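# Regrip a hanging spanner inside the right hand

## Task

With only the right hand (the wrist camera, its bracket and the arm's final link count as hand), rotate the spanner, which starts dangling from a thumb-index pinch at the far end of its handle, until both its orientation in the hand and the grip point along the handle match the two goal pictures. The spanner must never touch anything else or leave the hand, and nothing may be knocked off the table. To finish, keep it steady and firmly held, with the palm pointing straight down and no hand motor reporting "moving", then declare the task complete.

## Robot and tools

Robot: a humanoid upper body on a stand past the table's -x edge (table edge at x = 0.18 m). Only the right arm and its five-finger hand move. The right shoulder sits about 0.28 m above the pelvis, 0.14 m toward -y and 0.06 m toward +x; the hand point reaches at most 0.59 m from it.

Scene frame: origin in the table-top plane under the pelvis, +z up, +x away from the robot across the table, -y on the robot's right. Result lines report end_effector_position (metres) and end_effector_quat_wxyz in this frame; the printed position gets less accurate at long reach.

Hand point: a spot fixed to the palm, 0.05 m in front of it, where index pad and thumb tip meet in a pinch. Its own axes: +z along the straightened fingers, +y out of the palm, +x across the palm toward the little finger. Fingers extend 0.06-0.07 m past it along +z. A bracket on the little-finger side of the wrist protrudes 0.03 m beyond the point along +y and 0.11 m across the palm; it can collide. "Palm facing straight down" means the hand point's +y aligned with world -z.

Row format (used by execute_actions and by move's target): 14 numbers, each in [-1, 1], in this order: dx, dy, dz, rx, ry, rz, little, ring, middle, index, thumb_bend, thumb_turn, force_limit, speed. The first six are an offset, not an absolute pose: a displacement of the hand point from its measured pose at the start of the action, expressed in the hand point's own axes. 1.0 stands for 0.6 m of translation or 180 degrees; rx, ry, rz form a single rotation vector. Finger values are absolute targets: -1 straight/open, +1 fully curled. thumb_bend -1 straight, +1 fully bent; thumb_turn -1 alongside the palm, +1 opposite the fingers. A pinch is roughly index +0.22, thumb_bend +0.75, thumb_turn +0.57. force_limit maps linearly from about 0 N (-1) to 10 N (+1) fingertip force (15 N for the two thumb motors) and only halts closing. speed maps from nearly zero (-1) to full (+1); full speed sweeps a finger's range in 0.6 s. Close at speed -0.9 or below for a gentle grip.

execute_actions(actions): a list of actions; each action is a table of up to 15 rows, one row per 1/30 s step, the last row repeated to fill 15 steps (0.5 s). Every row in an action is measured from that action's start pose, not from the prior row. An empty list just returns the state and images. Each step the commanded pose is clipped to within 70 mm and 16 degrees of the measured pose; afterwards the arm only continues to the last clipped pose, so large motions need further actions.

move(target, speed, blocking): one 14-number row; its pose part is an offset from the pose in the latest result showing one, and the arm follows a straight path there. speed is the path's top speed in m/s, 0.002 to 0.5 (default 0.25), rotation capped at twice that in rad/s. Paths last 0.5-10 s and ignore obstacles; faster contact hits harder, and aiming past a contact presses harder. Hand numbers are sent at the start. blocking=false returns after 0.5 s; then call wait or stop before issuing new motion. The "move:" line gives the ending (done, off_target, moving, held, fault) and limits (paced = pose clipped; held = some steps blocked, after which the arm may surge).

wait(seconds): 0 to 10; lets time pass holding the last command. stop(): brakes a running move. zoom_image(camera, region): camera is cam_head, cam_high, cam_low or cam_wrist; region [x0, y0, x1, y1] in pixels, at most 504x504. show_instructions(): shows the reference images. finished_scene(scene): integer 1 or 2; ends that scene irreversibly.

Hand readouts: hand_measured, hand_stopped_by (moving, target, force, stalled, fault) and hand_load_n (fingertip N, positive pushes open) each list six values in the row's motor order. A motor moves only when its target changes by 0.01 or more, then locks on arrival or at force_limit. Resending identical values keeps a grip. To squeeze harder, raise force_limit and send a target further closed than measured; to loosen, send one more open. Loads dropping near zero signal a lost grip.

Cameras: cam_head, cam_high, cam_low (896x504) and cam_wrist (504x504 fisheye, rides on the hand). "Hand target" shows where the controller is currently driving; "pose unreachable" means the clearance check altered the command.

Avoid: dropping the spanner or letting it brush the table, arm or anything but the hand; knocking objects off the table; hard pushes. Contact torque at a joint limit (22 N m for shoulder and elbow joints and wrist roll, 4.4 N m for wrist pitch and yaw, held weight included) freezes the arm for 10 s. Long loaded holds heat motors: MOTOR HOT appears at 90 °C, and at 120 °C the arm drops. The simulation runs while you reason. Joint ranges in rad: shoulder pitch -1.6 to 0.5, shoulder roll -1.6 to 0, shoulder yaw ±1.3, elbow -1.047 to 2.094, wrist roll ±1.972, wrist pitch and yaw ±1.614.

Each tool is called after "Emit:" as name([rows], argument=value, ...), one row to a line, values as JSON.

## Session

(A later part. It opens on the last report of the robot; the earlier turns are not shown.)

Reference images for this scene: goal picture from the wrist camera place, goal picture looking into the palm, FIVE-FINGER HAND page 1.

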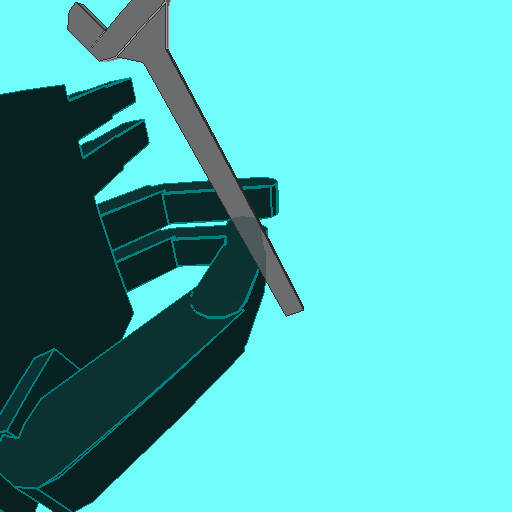

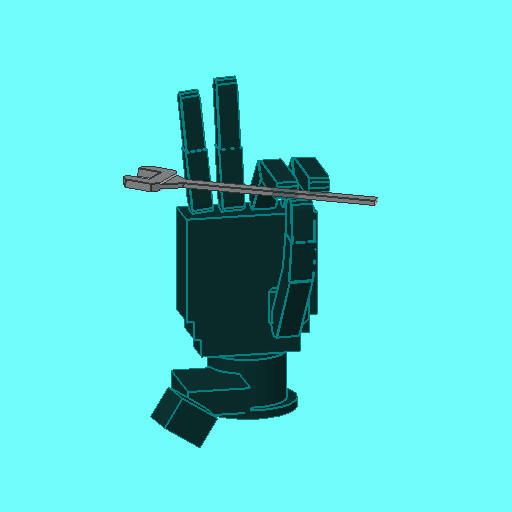

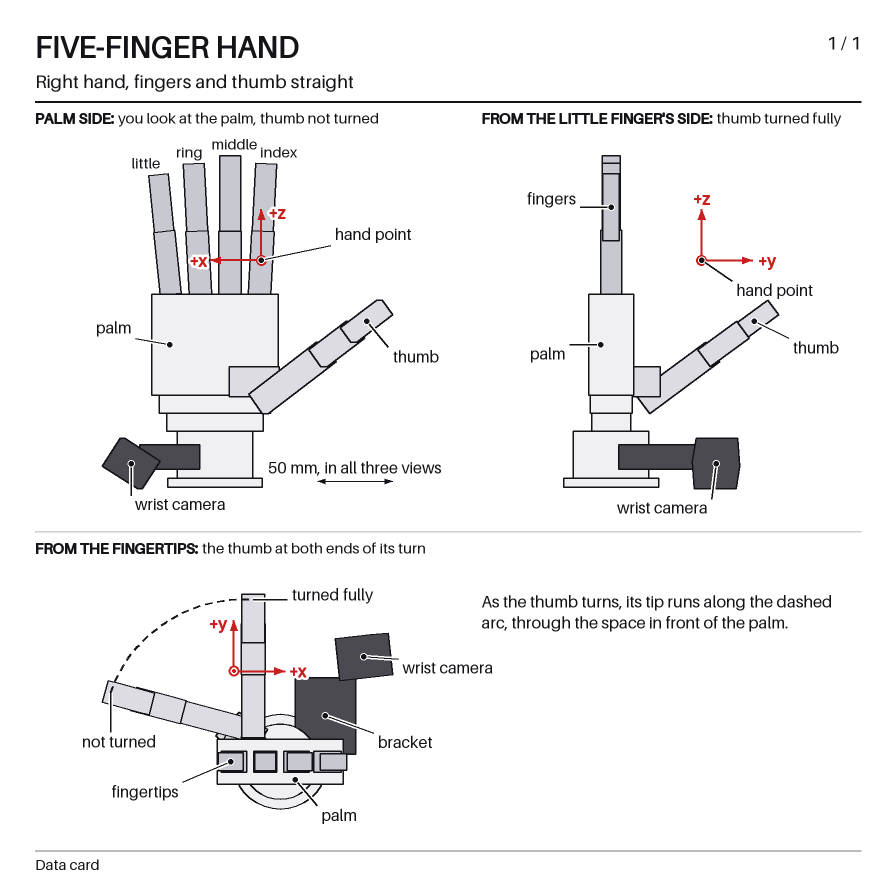

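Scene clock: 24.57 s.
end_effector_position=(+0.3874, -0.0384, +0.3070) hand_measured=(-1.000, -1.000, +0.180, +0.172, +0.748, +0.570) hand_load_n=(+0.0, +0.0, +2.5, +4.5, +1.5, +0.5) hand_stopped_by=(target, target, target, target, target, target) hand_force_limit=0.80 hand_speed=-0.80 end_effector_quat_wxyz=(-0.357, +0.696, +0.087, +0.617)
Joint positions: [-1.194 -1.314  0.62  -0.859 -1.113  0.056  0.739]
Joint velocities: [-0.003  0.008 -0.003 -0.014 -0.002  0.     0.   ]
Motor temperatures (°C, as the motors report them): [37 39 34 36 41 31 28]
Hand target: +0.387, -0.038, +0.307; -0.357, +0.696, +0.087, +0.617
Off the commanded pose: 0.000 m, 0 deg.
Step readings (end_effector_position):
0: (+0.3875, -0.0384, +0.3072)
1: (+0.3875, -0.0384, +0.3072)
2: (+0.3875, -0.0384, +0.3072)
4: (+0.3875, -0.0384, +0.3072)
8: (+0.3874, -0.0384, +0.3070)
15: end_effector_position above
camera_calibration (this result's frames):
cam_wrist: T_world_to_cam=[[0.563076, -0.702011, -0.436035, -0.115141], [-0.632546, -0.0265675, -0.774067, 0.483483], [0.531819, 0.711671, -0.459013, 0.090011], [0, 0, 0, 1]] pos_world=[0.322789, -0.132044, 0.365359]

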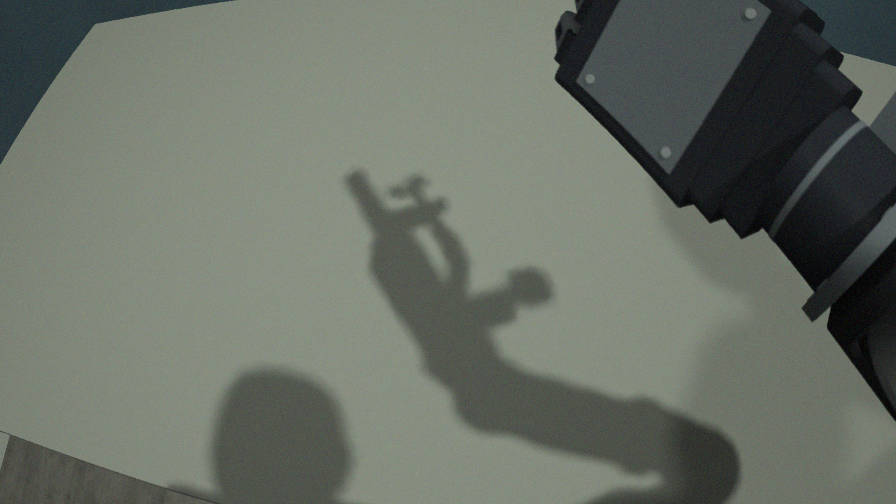

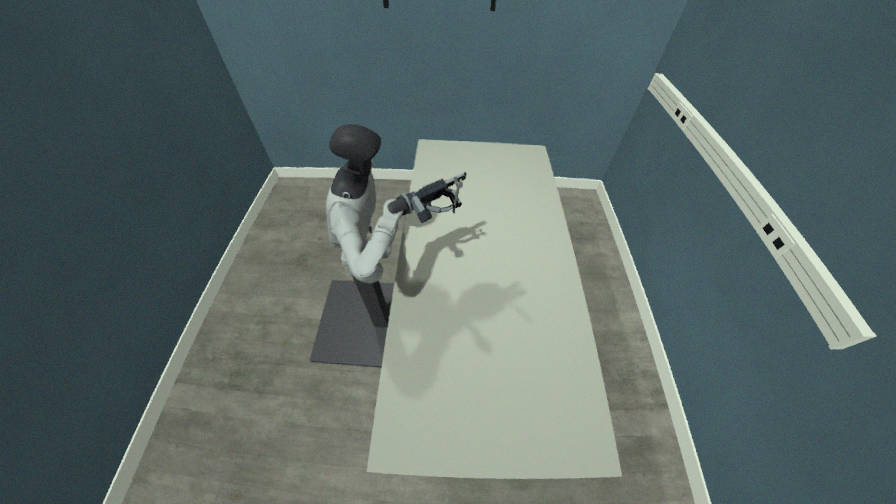

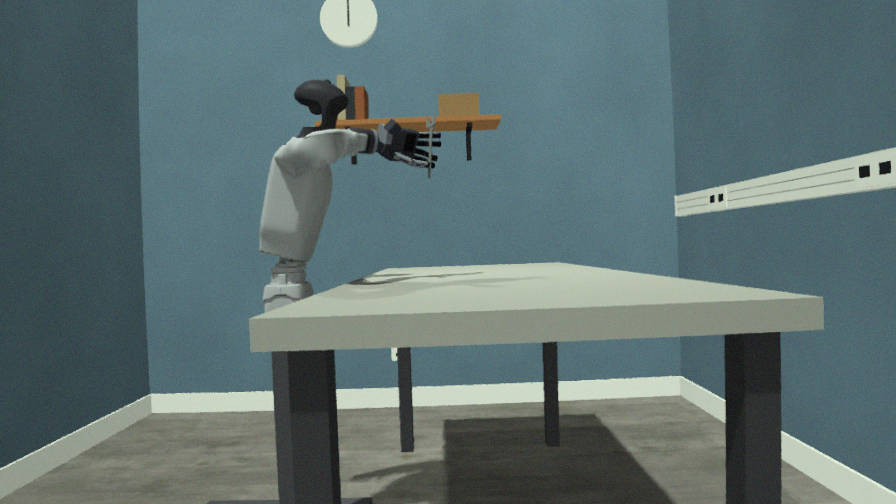

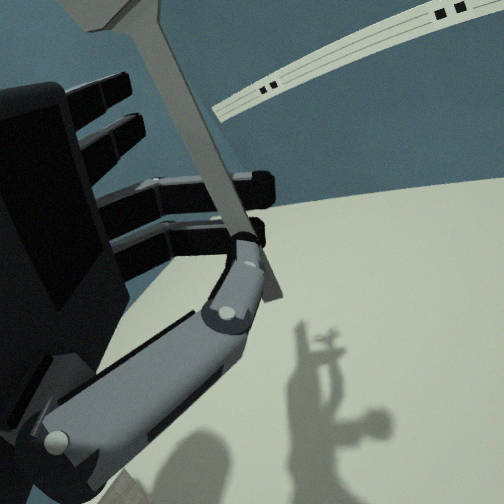

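Emit:
move(target=[0,0,0,0,0,-0.08,-1,-1,0.18,0.175,0.75,0.57,0.8,-0.8], speed=0.1)

Emit:
execute_actions([
  [[0,0,0,0,0,0,-1,-1,0.16,0.15,0.75,0.57,0.8,-0.8],[0,0,0,0,0,0,-1,-1,0.16,0.15,0.75,0.57,0.8,-0.8],[0,0,0,0,0,0,-1,-1,0.16,0.15,0.75,0.57,0.8,-0.8],[0,0,0,0,0,0,-1,-1,0.16,0.15,0.75,0.57,0.8,-0.8],[0,0,0,0,0,0,-1,-1,0.18,0.175,0.75,0.57,0.8,-0.8]],
])

Scene clock: 26.57 s.
end_effector_position=(+0.3883, -0.0398, +0.3066) hand_measured=(-1.000, -1.000, +0.180, +0.172, +0.748, +0.570) hand_load_n=(+0.0, +0.0, +2.5, +4.5, +1.5, +0.5) hand_stopped_by=(target, target, target, target, target, target) hand_force_limit=0.80 hand_speed=-0.80 end_effector_quat_wxyz=(-0.276, +0.682, +0.170, +0.656)
Joint positions: [-1.245 -1.295  0.707 -0.892 -1.32  -0.065  0.796]
Joint velocities: [ 0.003  0.    -0.015 -0.009 -0.006 -0.001  0.001]
Motor temperatures (°C, as the motors report them): [37 39 34 36 41 31 28]
Hand target: +0.388, -0.039, +0.307; -0.275, +0.681, +0.172, +0.657
Off the commanded pose: 0.002 m, 1 deg.
move: done
camera_calibration (this result's frames):
cam_wrist: T_world_to_cam=[[0.603254, -0.770689, -0.205241, -0.205875], [-0.516274, -0.181202, -0.837034, 0.451684], [0.607903, 0.610905, -0.507197, 0.0715789], [0, 0, 0, 1]] pos_world=[0.313875, -0.120547, 0.372126]

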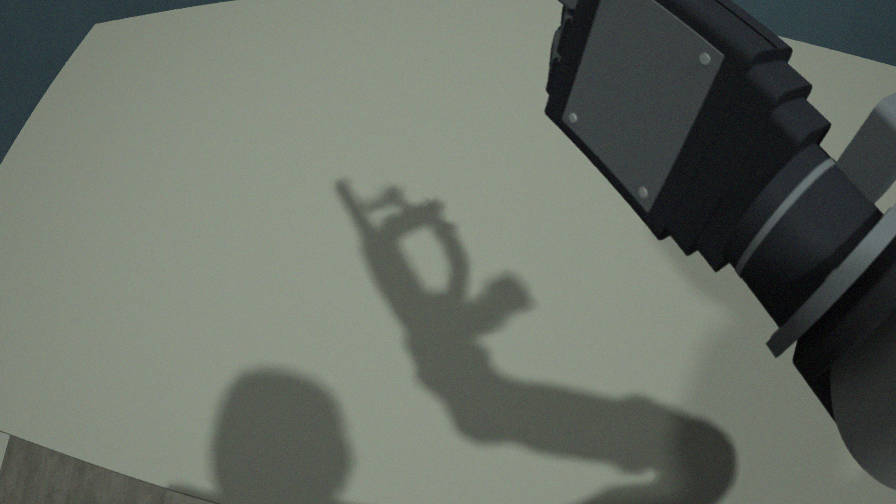

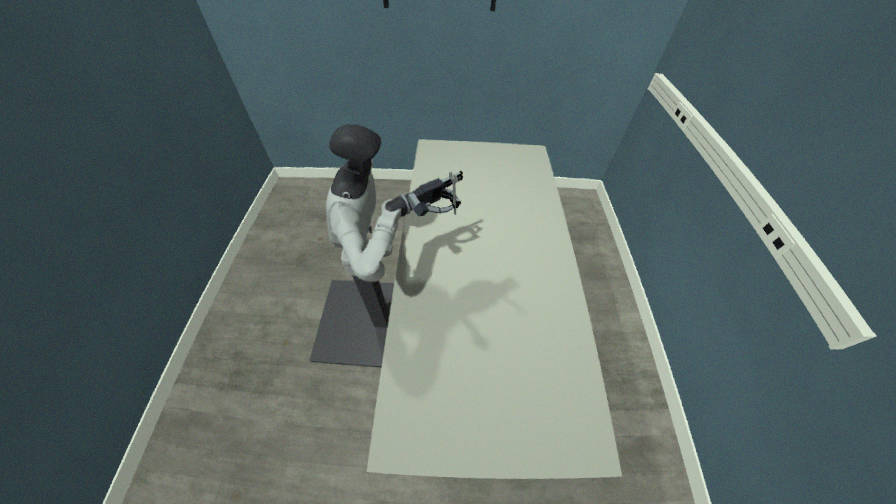

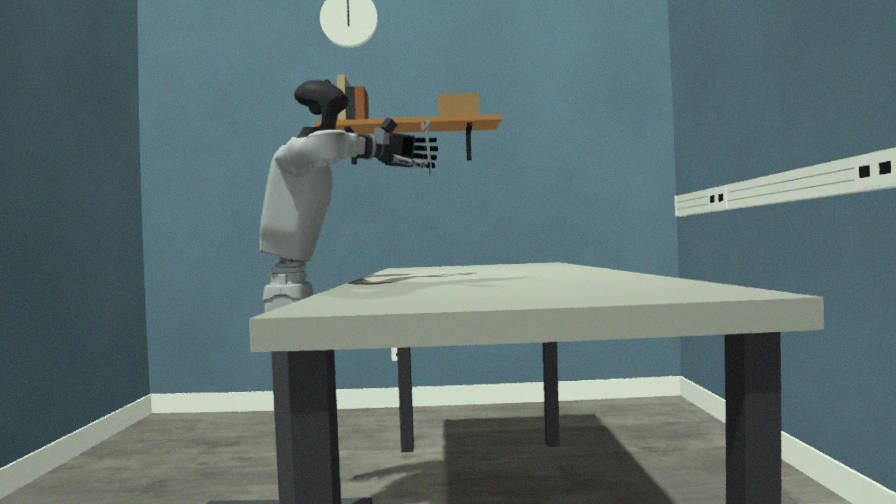

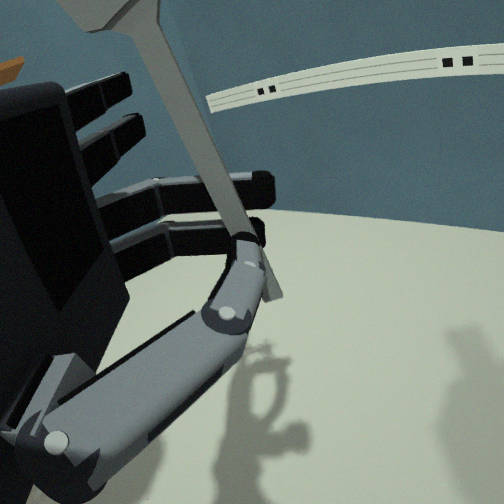

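Scene clock: 27.07 s.
end_effector_position=(+0.3883, -0.0398, +0.3064) hand_measured=(-1.000, -1.000, +0.180, +0.172, +0.748, +0.570) hand_load_n=(+0.0, +0.0, +2.5, +4.5, +1.5, +0.5) hand_stopped_by=(target, target, target, target, target, target) hand_force_limit=0.80 hand_speed=-0.80 end_effector_quat_wxyz=(-0.276, +0.682, +0.170, +0.656)
Joint positions: [-1.245 -1.295  0.707 -0.892 -1.32  -0.065  0.796]
Joint velocities: [-0.005  0.005 -0.002  0.012  0.006  0.     0.   ]
Motor temperatures (°C, as the motors report them): [37 39 34 36 41 31 28]
Hand target: +0.388, -0.040, +0.307; -0.276, +0.682, +0.170, +0.656
Off the commanded pose: 0.000 m, 0 deg.
Step readings (end_effector_position):
0: (+0.3883, -0.0398, +0.3066)
1: (+0.3883, -0.0398, +0.3066)
2: (+0.3883, -0.0398, +0.3066)
4: (+0.3883, -0.0398, +0.3066)
8: (+0.3883, -0.0398, +0.3064)
15: end_effector_position above
camera_calibration (this result's frames):
cam_wrist: T_world_to_cam=[[0.603178, -0.770749, -0.205238, -0.205883], [-0.516577, -0.181441, -0.836796, 0.451591], [0.607721, 0.610758, -0.507592, 0.0716967], [0, 0, 0, 1]] pos_world=[0.313894, -0.120536, 0.372027]

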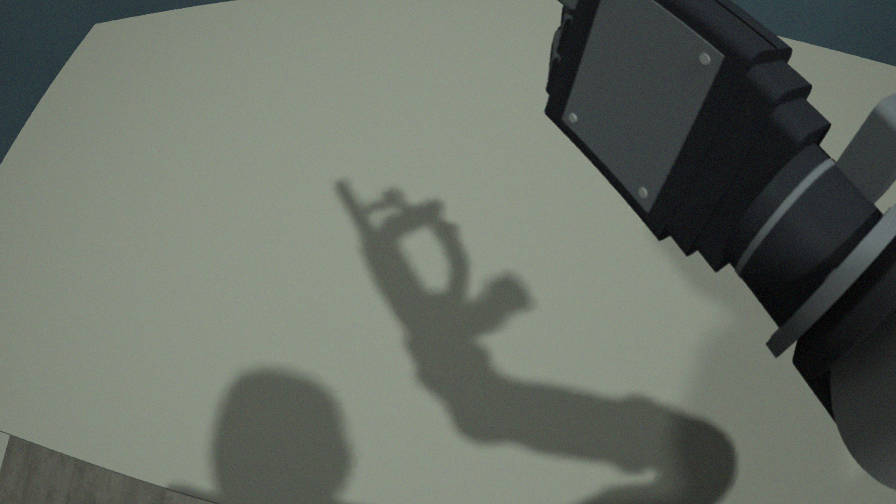

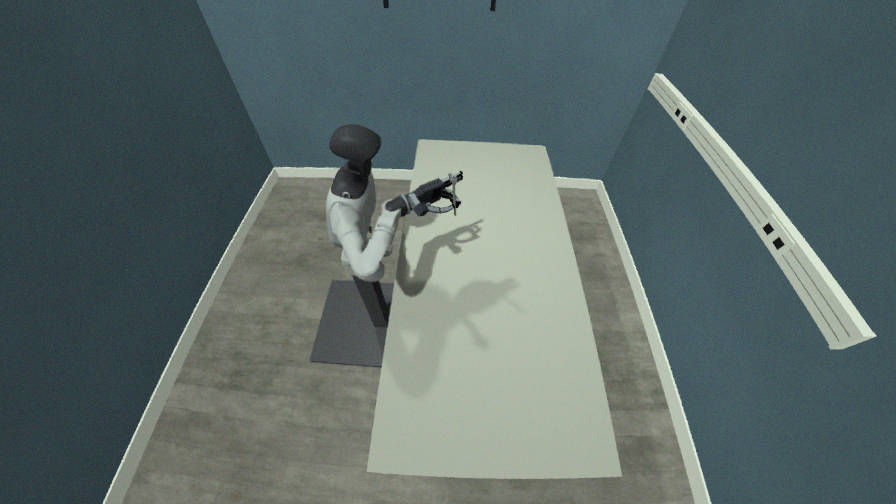

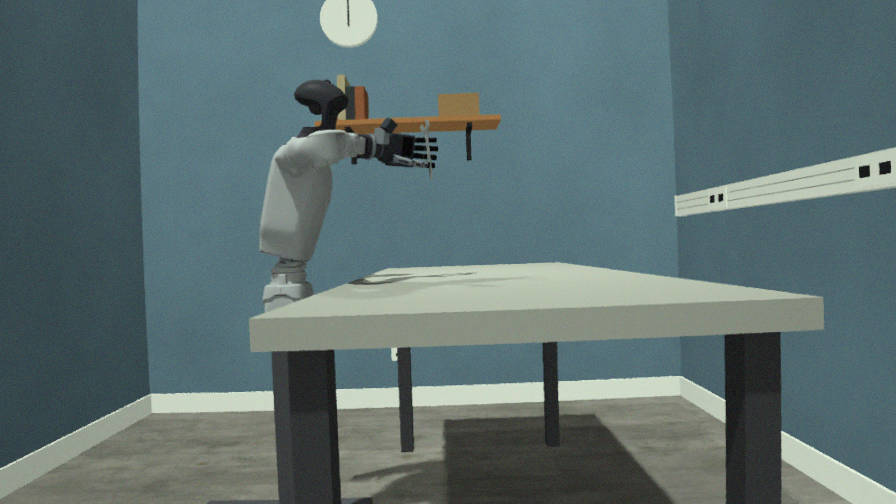

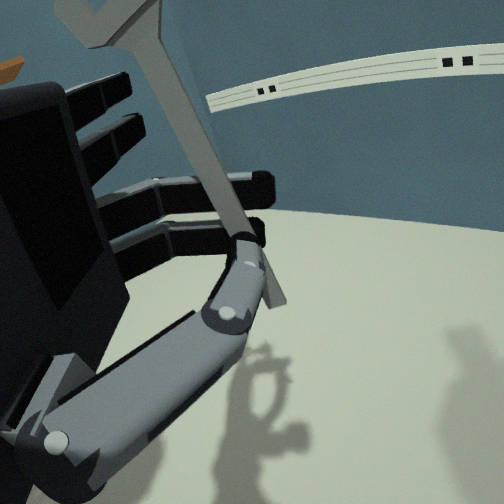

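Emit:
move(target=[0,0,0,0,0,0,-1,-1,0.32,0.3,0.75,0.57,0.8,-0.8])

Emit:
move(target=[0,0,0,0,0,0.457,-1,-1,0.32,0.3,0.75,0.57,0.8,-0.8], speed=0.2)

Scene clock: 38.43 s.
end_effector_position=(+0.3883, -0.0398, +0.3064) hand_measured=(-1.000, -1.000, +0.220, +0.184, +0.748, +0.570) hand_load_n=(+0.0, +0.0, +9.0, +12.0, +3.5, +1.5) hand_stopped_by=(target, target, force, force, target, target) hand_force_limit=0.80 hand_speed=-0.80 end_effector_quat_wxyz=(-0.276, +0.682, +0.170, +0.656)
Joint positions: [-1.245 -1.295  0.707 -0.892 -1.32  -0.065  0.796]
Joint velocities: [ 0.018  0.    -0.005 -0.014  0.02   0.     0.   ]
Motor temperatures (°C, as the motors report them): [38 39 35 36 41 32 27]
Hand target: +0.388, -0.040, +0.306; -0.276, +0.682, +0.170, +0.656
Off the commanded pose: 0.000 m, 0 deg.
move: done
camera_calibration (this result's frames):
cam_wrist: T_world_to_cam=[[0.603178, -0.770749, -0.205237, -0.205883], [-0.516577, -0.181441, -0.836796, 0.451591], [0.607721, 0.610758, -0.507592, 0.0716966], [0, 0, 0, 1]] pos_world=[0.313894, -0.120536, 0.372027]

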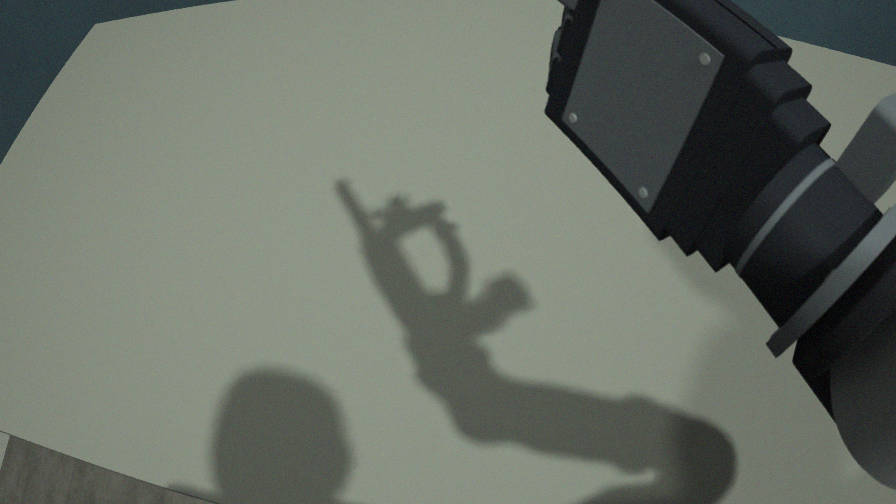

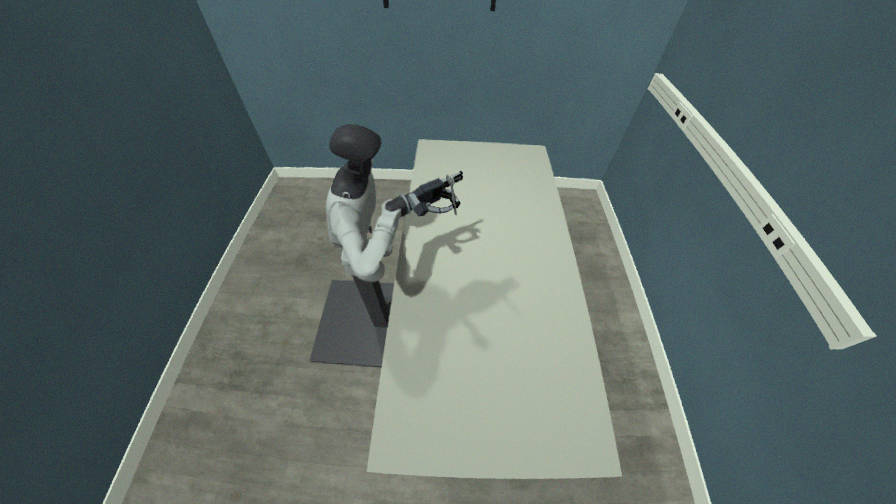

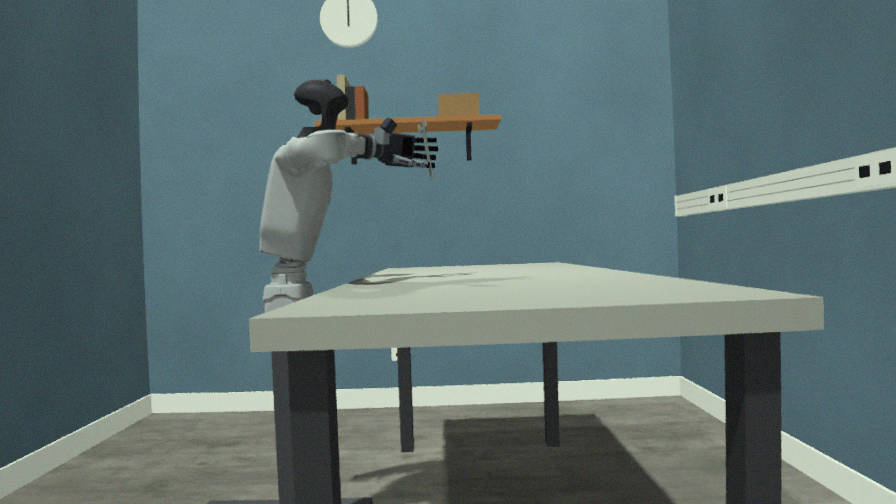

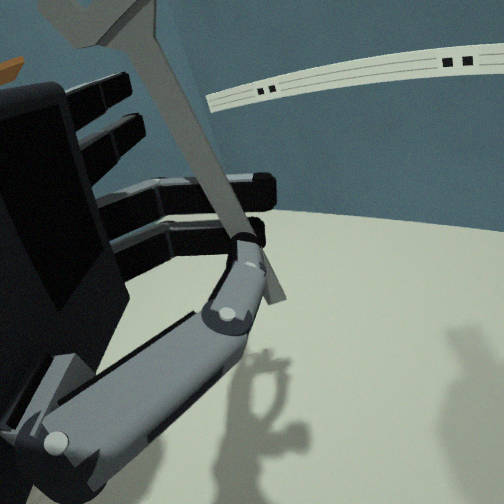

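Scene clock: 42.37 s.
end_effector_position=(+0.3870, -0.0370, +0.3087) hand_measured=(-1.000, -1.000, +0.220, +0.184, +0.748, +0.570) hand_load_n=(+0.0, +0.0, +9.0, +12.0, +3.5, +1.5) hand_stopped_by=(target, target, force, force, target, target) hand_force_limit=0.80 hand_speed=-0.80 end_effector_quat_wxyz=(+0.643, -0.623, +0.312, -0.317)
Joint positions: [-0.833 -1.164  0.137 -0.632 -0.182  0.305  0.536]
Joint velocities: [0.003 0.012 0.006 0.005 0.    0.    0.   ]
Motor temperatures (°C, as the motors report them): [38 39 35 36 41 31 28]
Hand target: +0.387, -0.037, +0.309; +0.645, -0.622, +0.315, -0.315
Off the commanded pose: 0.004 m, 1 deg.
move: off_target
camera_calibration (this result's frames):
cam_wrist: T_world_to_cam=[[0.0018325, 0.0745624, -0.997215, 0.306008], [-0.936035, 0.35105, 0.0245282, 0.369457], [0.351901, 0.933383, 0.0704364, 0.00441559], [0, 0, 0, 1]] pos_world=[0.34371, -0.156636, 0.295782]

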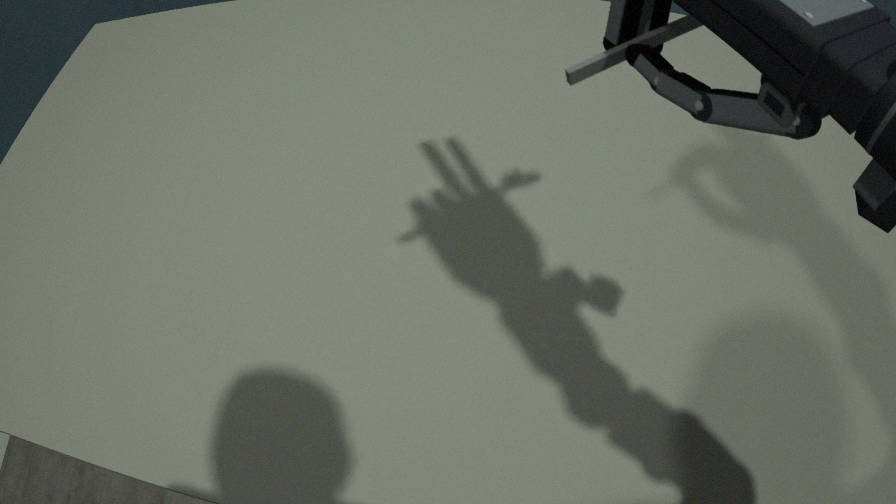

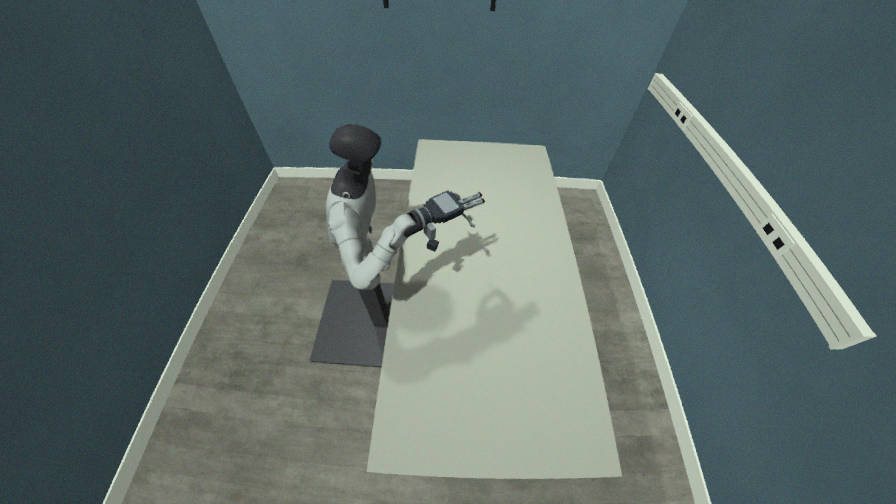

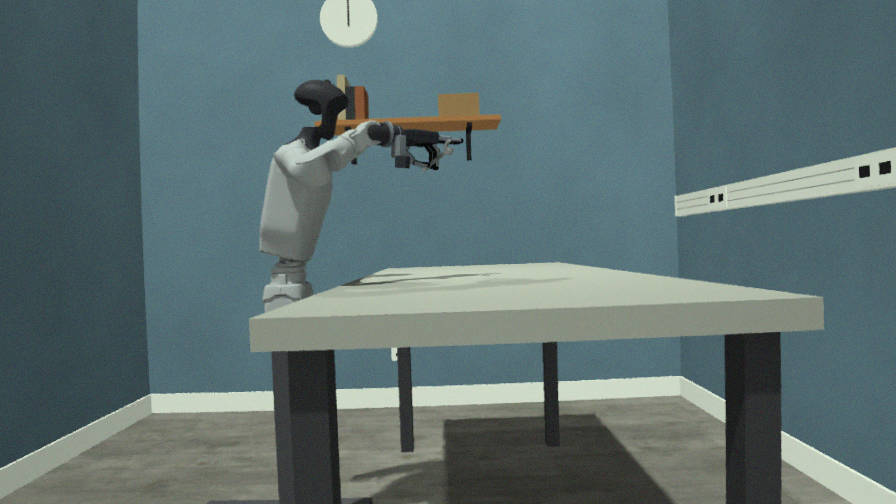

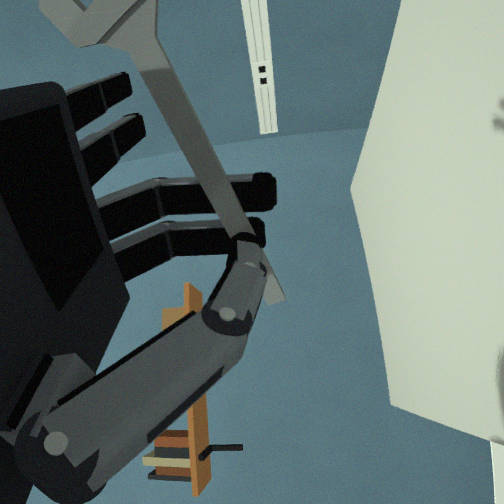

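Emit:
move(target=[0,0,0,0,0,-0.025,-1,-1,0.32,0.3,0.75,0.57,0.8,-0.8], speed=0.1)

Emit:
finished_scene(scene=2)

Scene clock: 43.27 s.
end_effector_position=(+0.3873, -0.0373, +0.3084) hand_measured=(-1.000, -1.000, +0.220, +0.184, +0.748, +0.570) hand_load_n=(+0.0, +0.0, +9.0, +12.0, +3.5, +1.5) hand_stopped_by=(target, target, force, force, target, target) hand_force_limit=0.80 hand_speed=-0.80 end_effector_quat_wxyz=(+0.631, -0.634, +0.290, -0.339)
Joint positions: [-0.851 -1.188  0.162 -0.644 -0.225  0.294  0.536]
Joint velocities: [-0.012  0.003 -0.002  0.    -0.002  0.     0.   ]
Motor temperatures (°C, as the motors report them): [38 39 35 36 41 31 28]
Hand target: +0.387, -0.037, +0.309; +0.630, -0.635, +0.287, -0.341
Off the commanded pose: 0.000 m, 1 deg.
move: done
camera_calibration (this result's frames):
cam_wrist: T_world_to_cam=[[0.0424446, 0.0186979, -0.998924, 0.288465], [-0.93492, 0.353311, -0.0331117, 0.387246], [0.352312, 0.935319, 0.0324772, 0.0162345], [0, 0, 0, 1]] pos_world=[0.34408, -0.157396, 0.30045]

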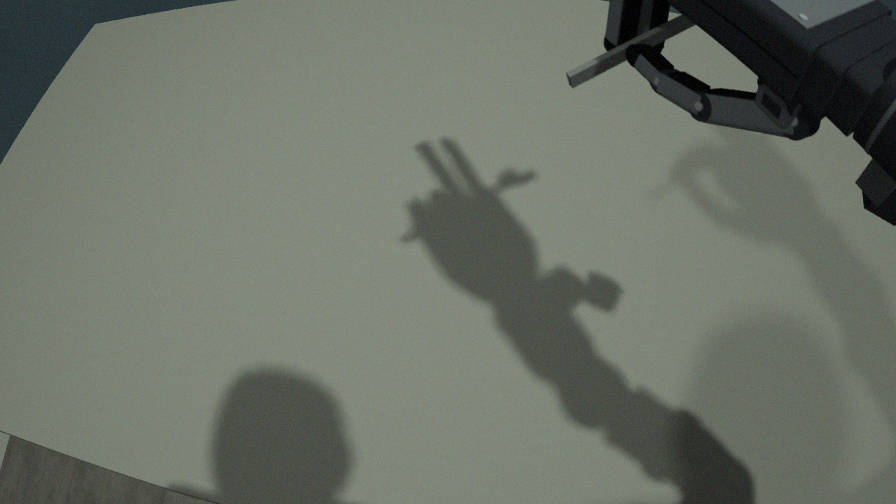

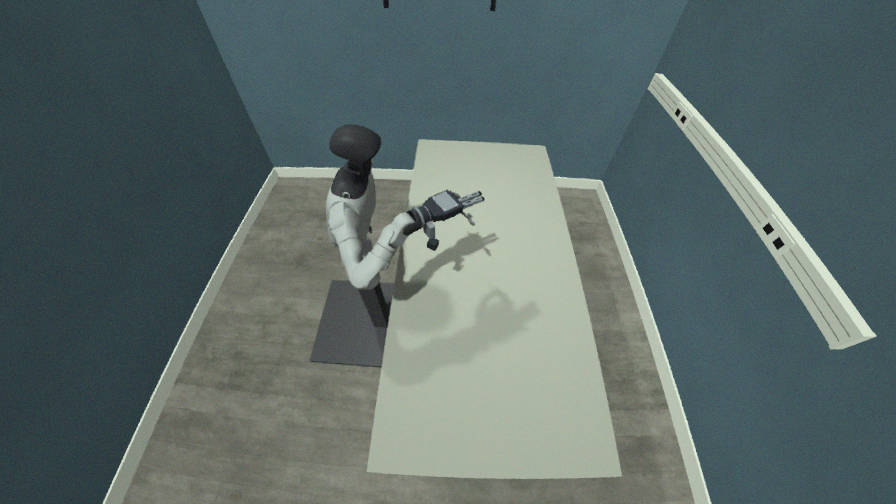

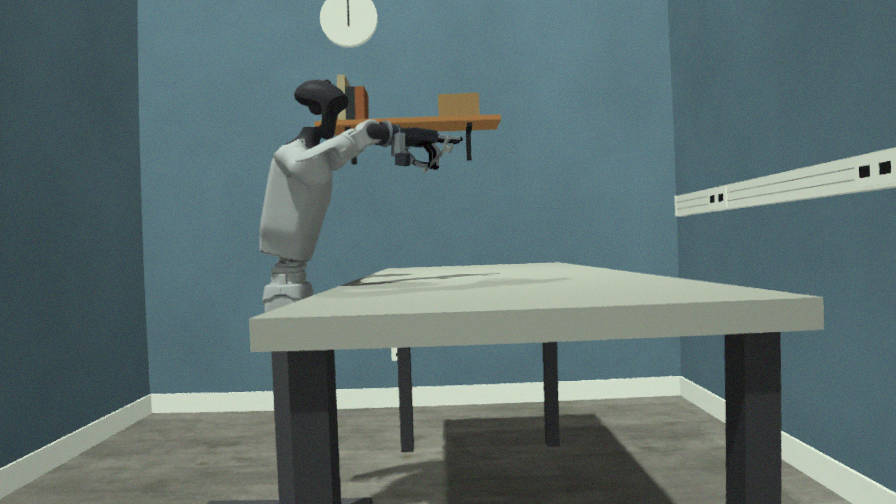

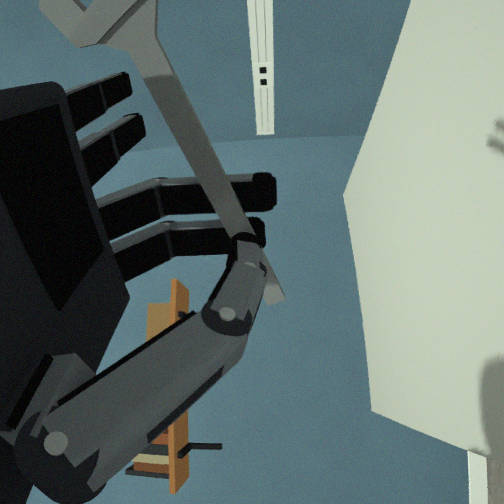

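The scene is finished: the task was done.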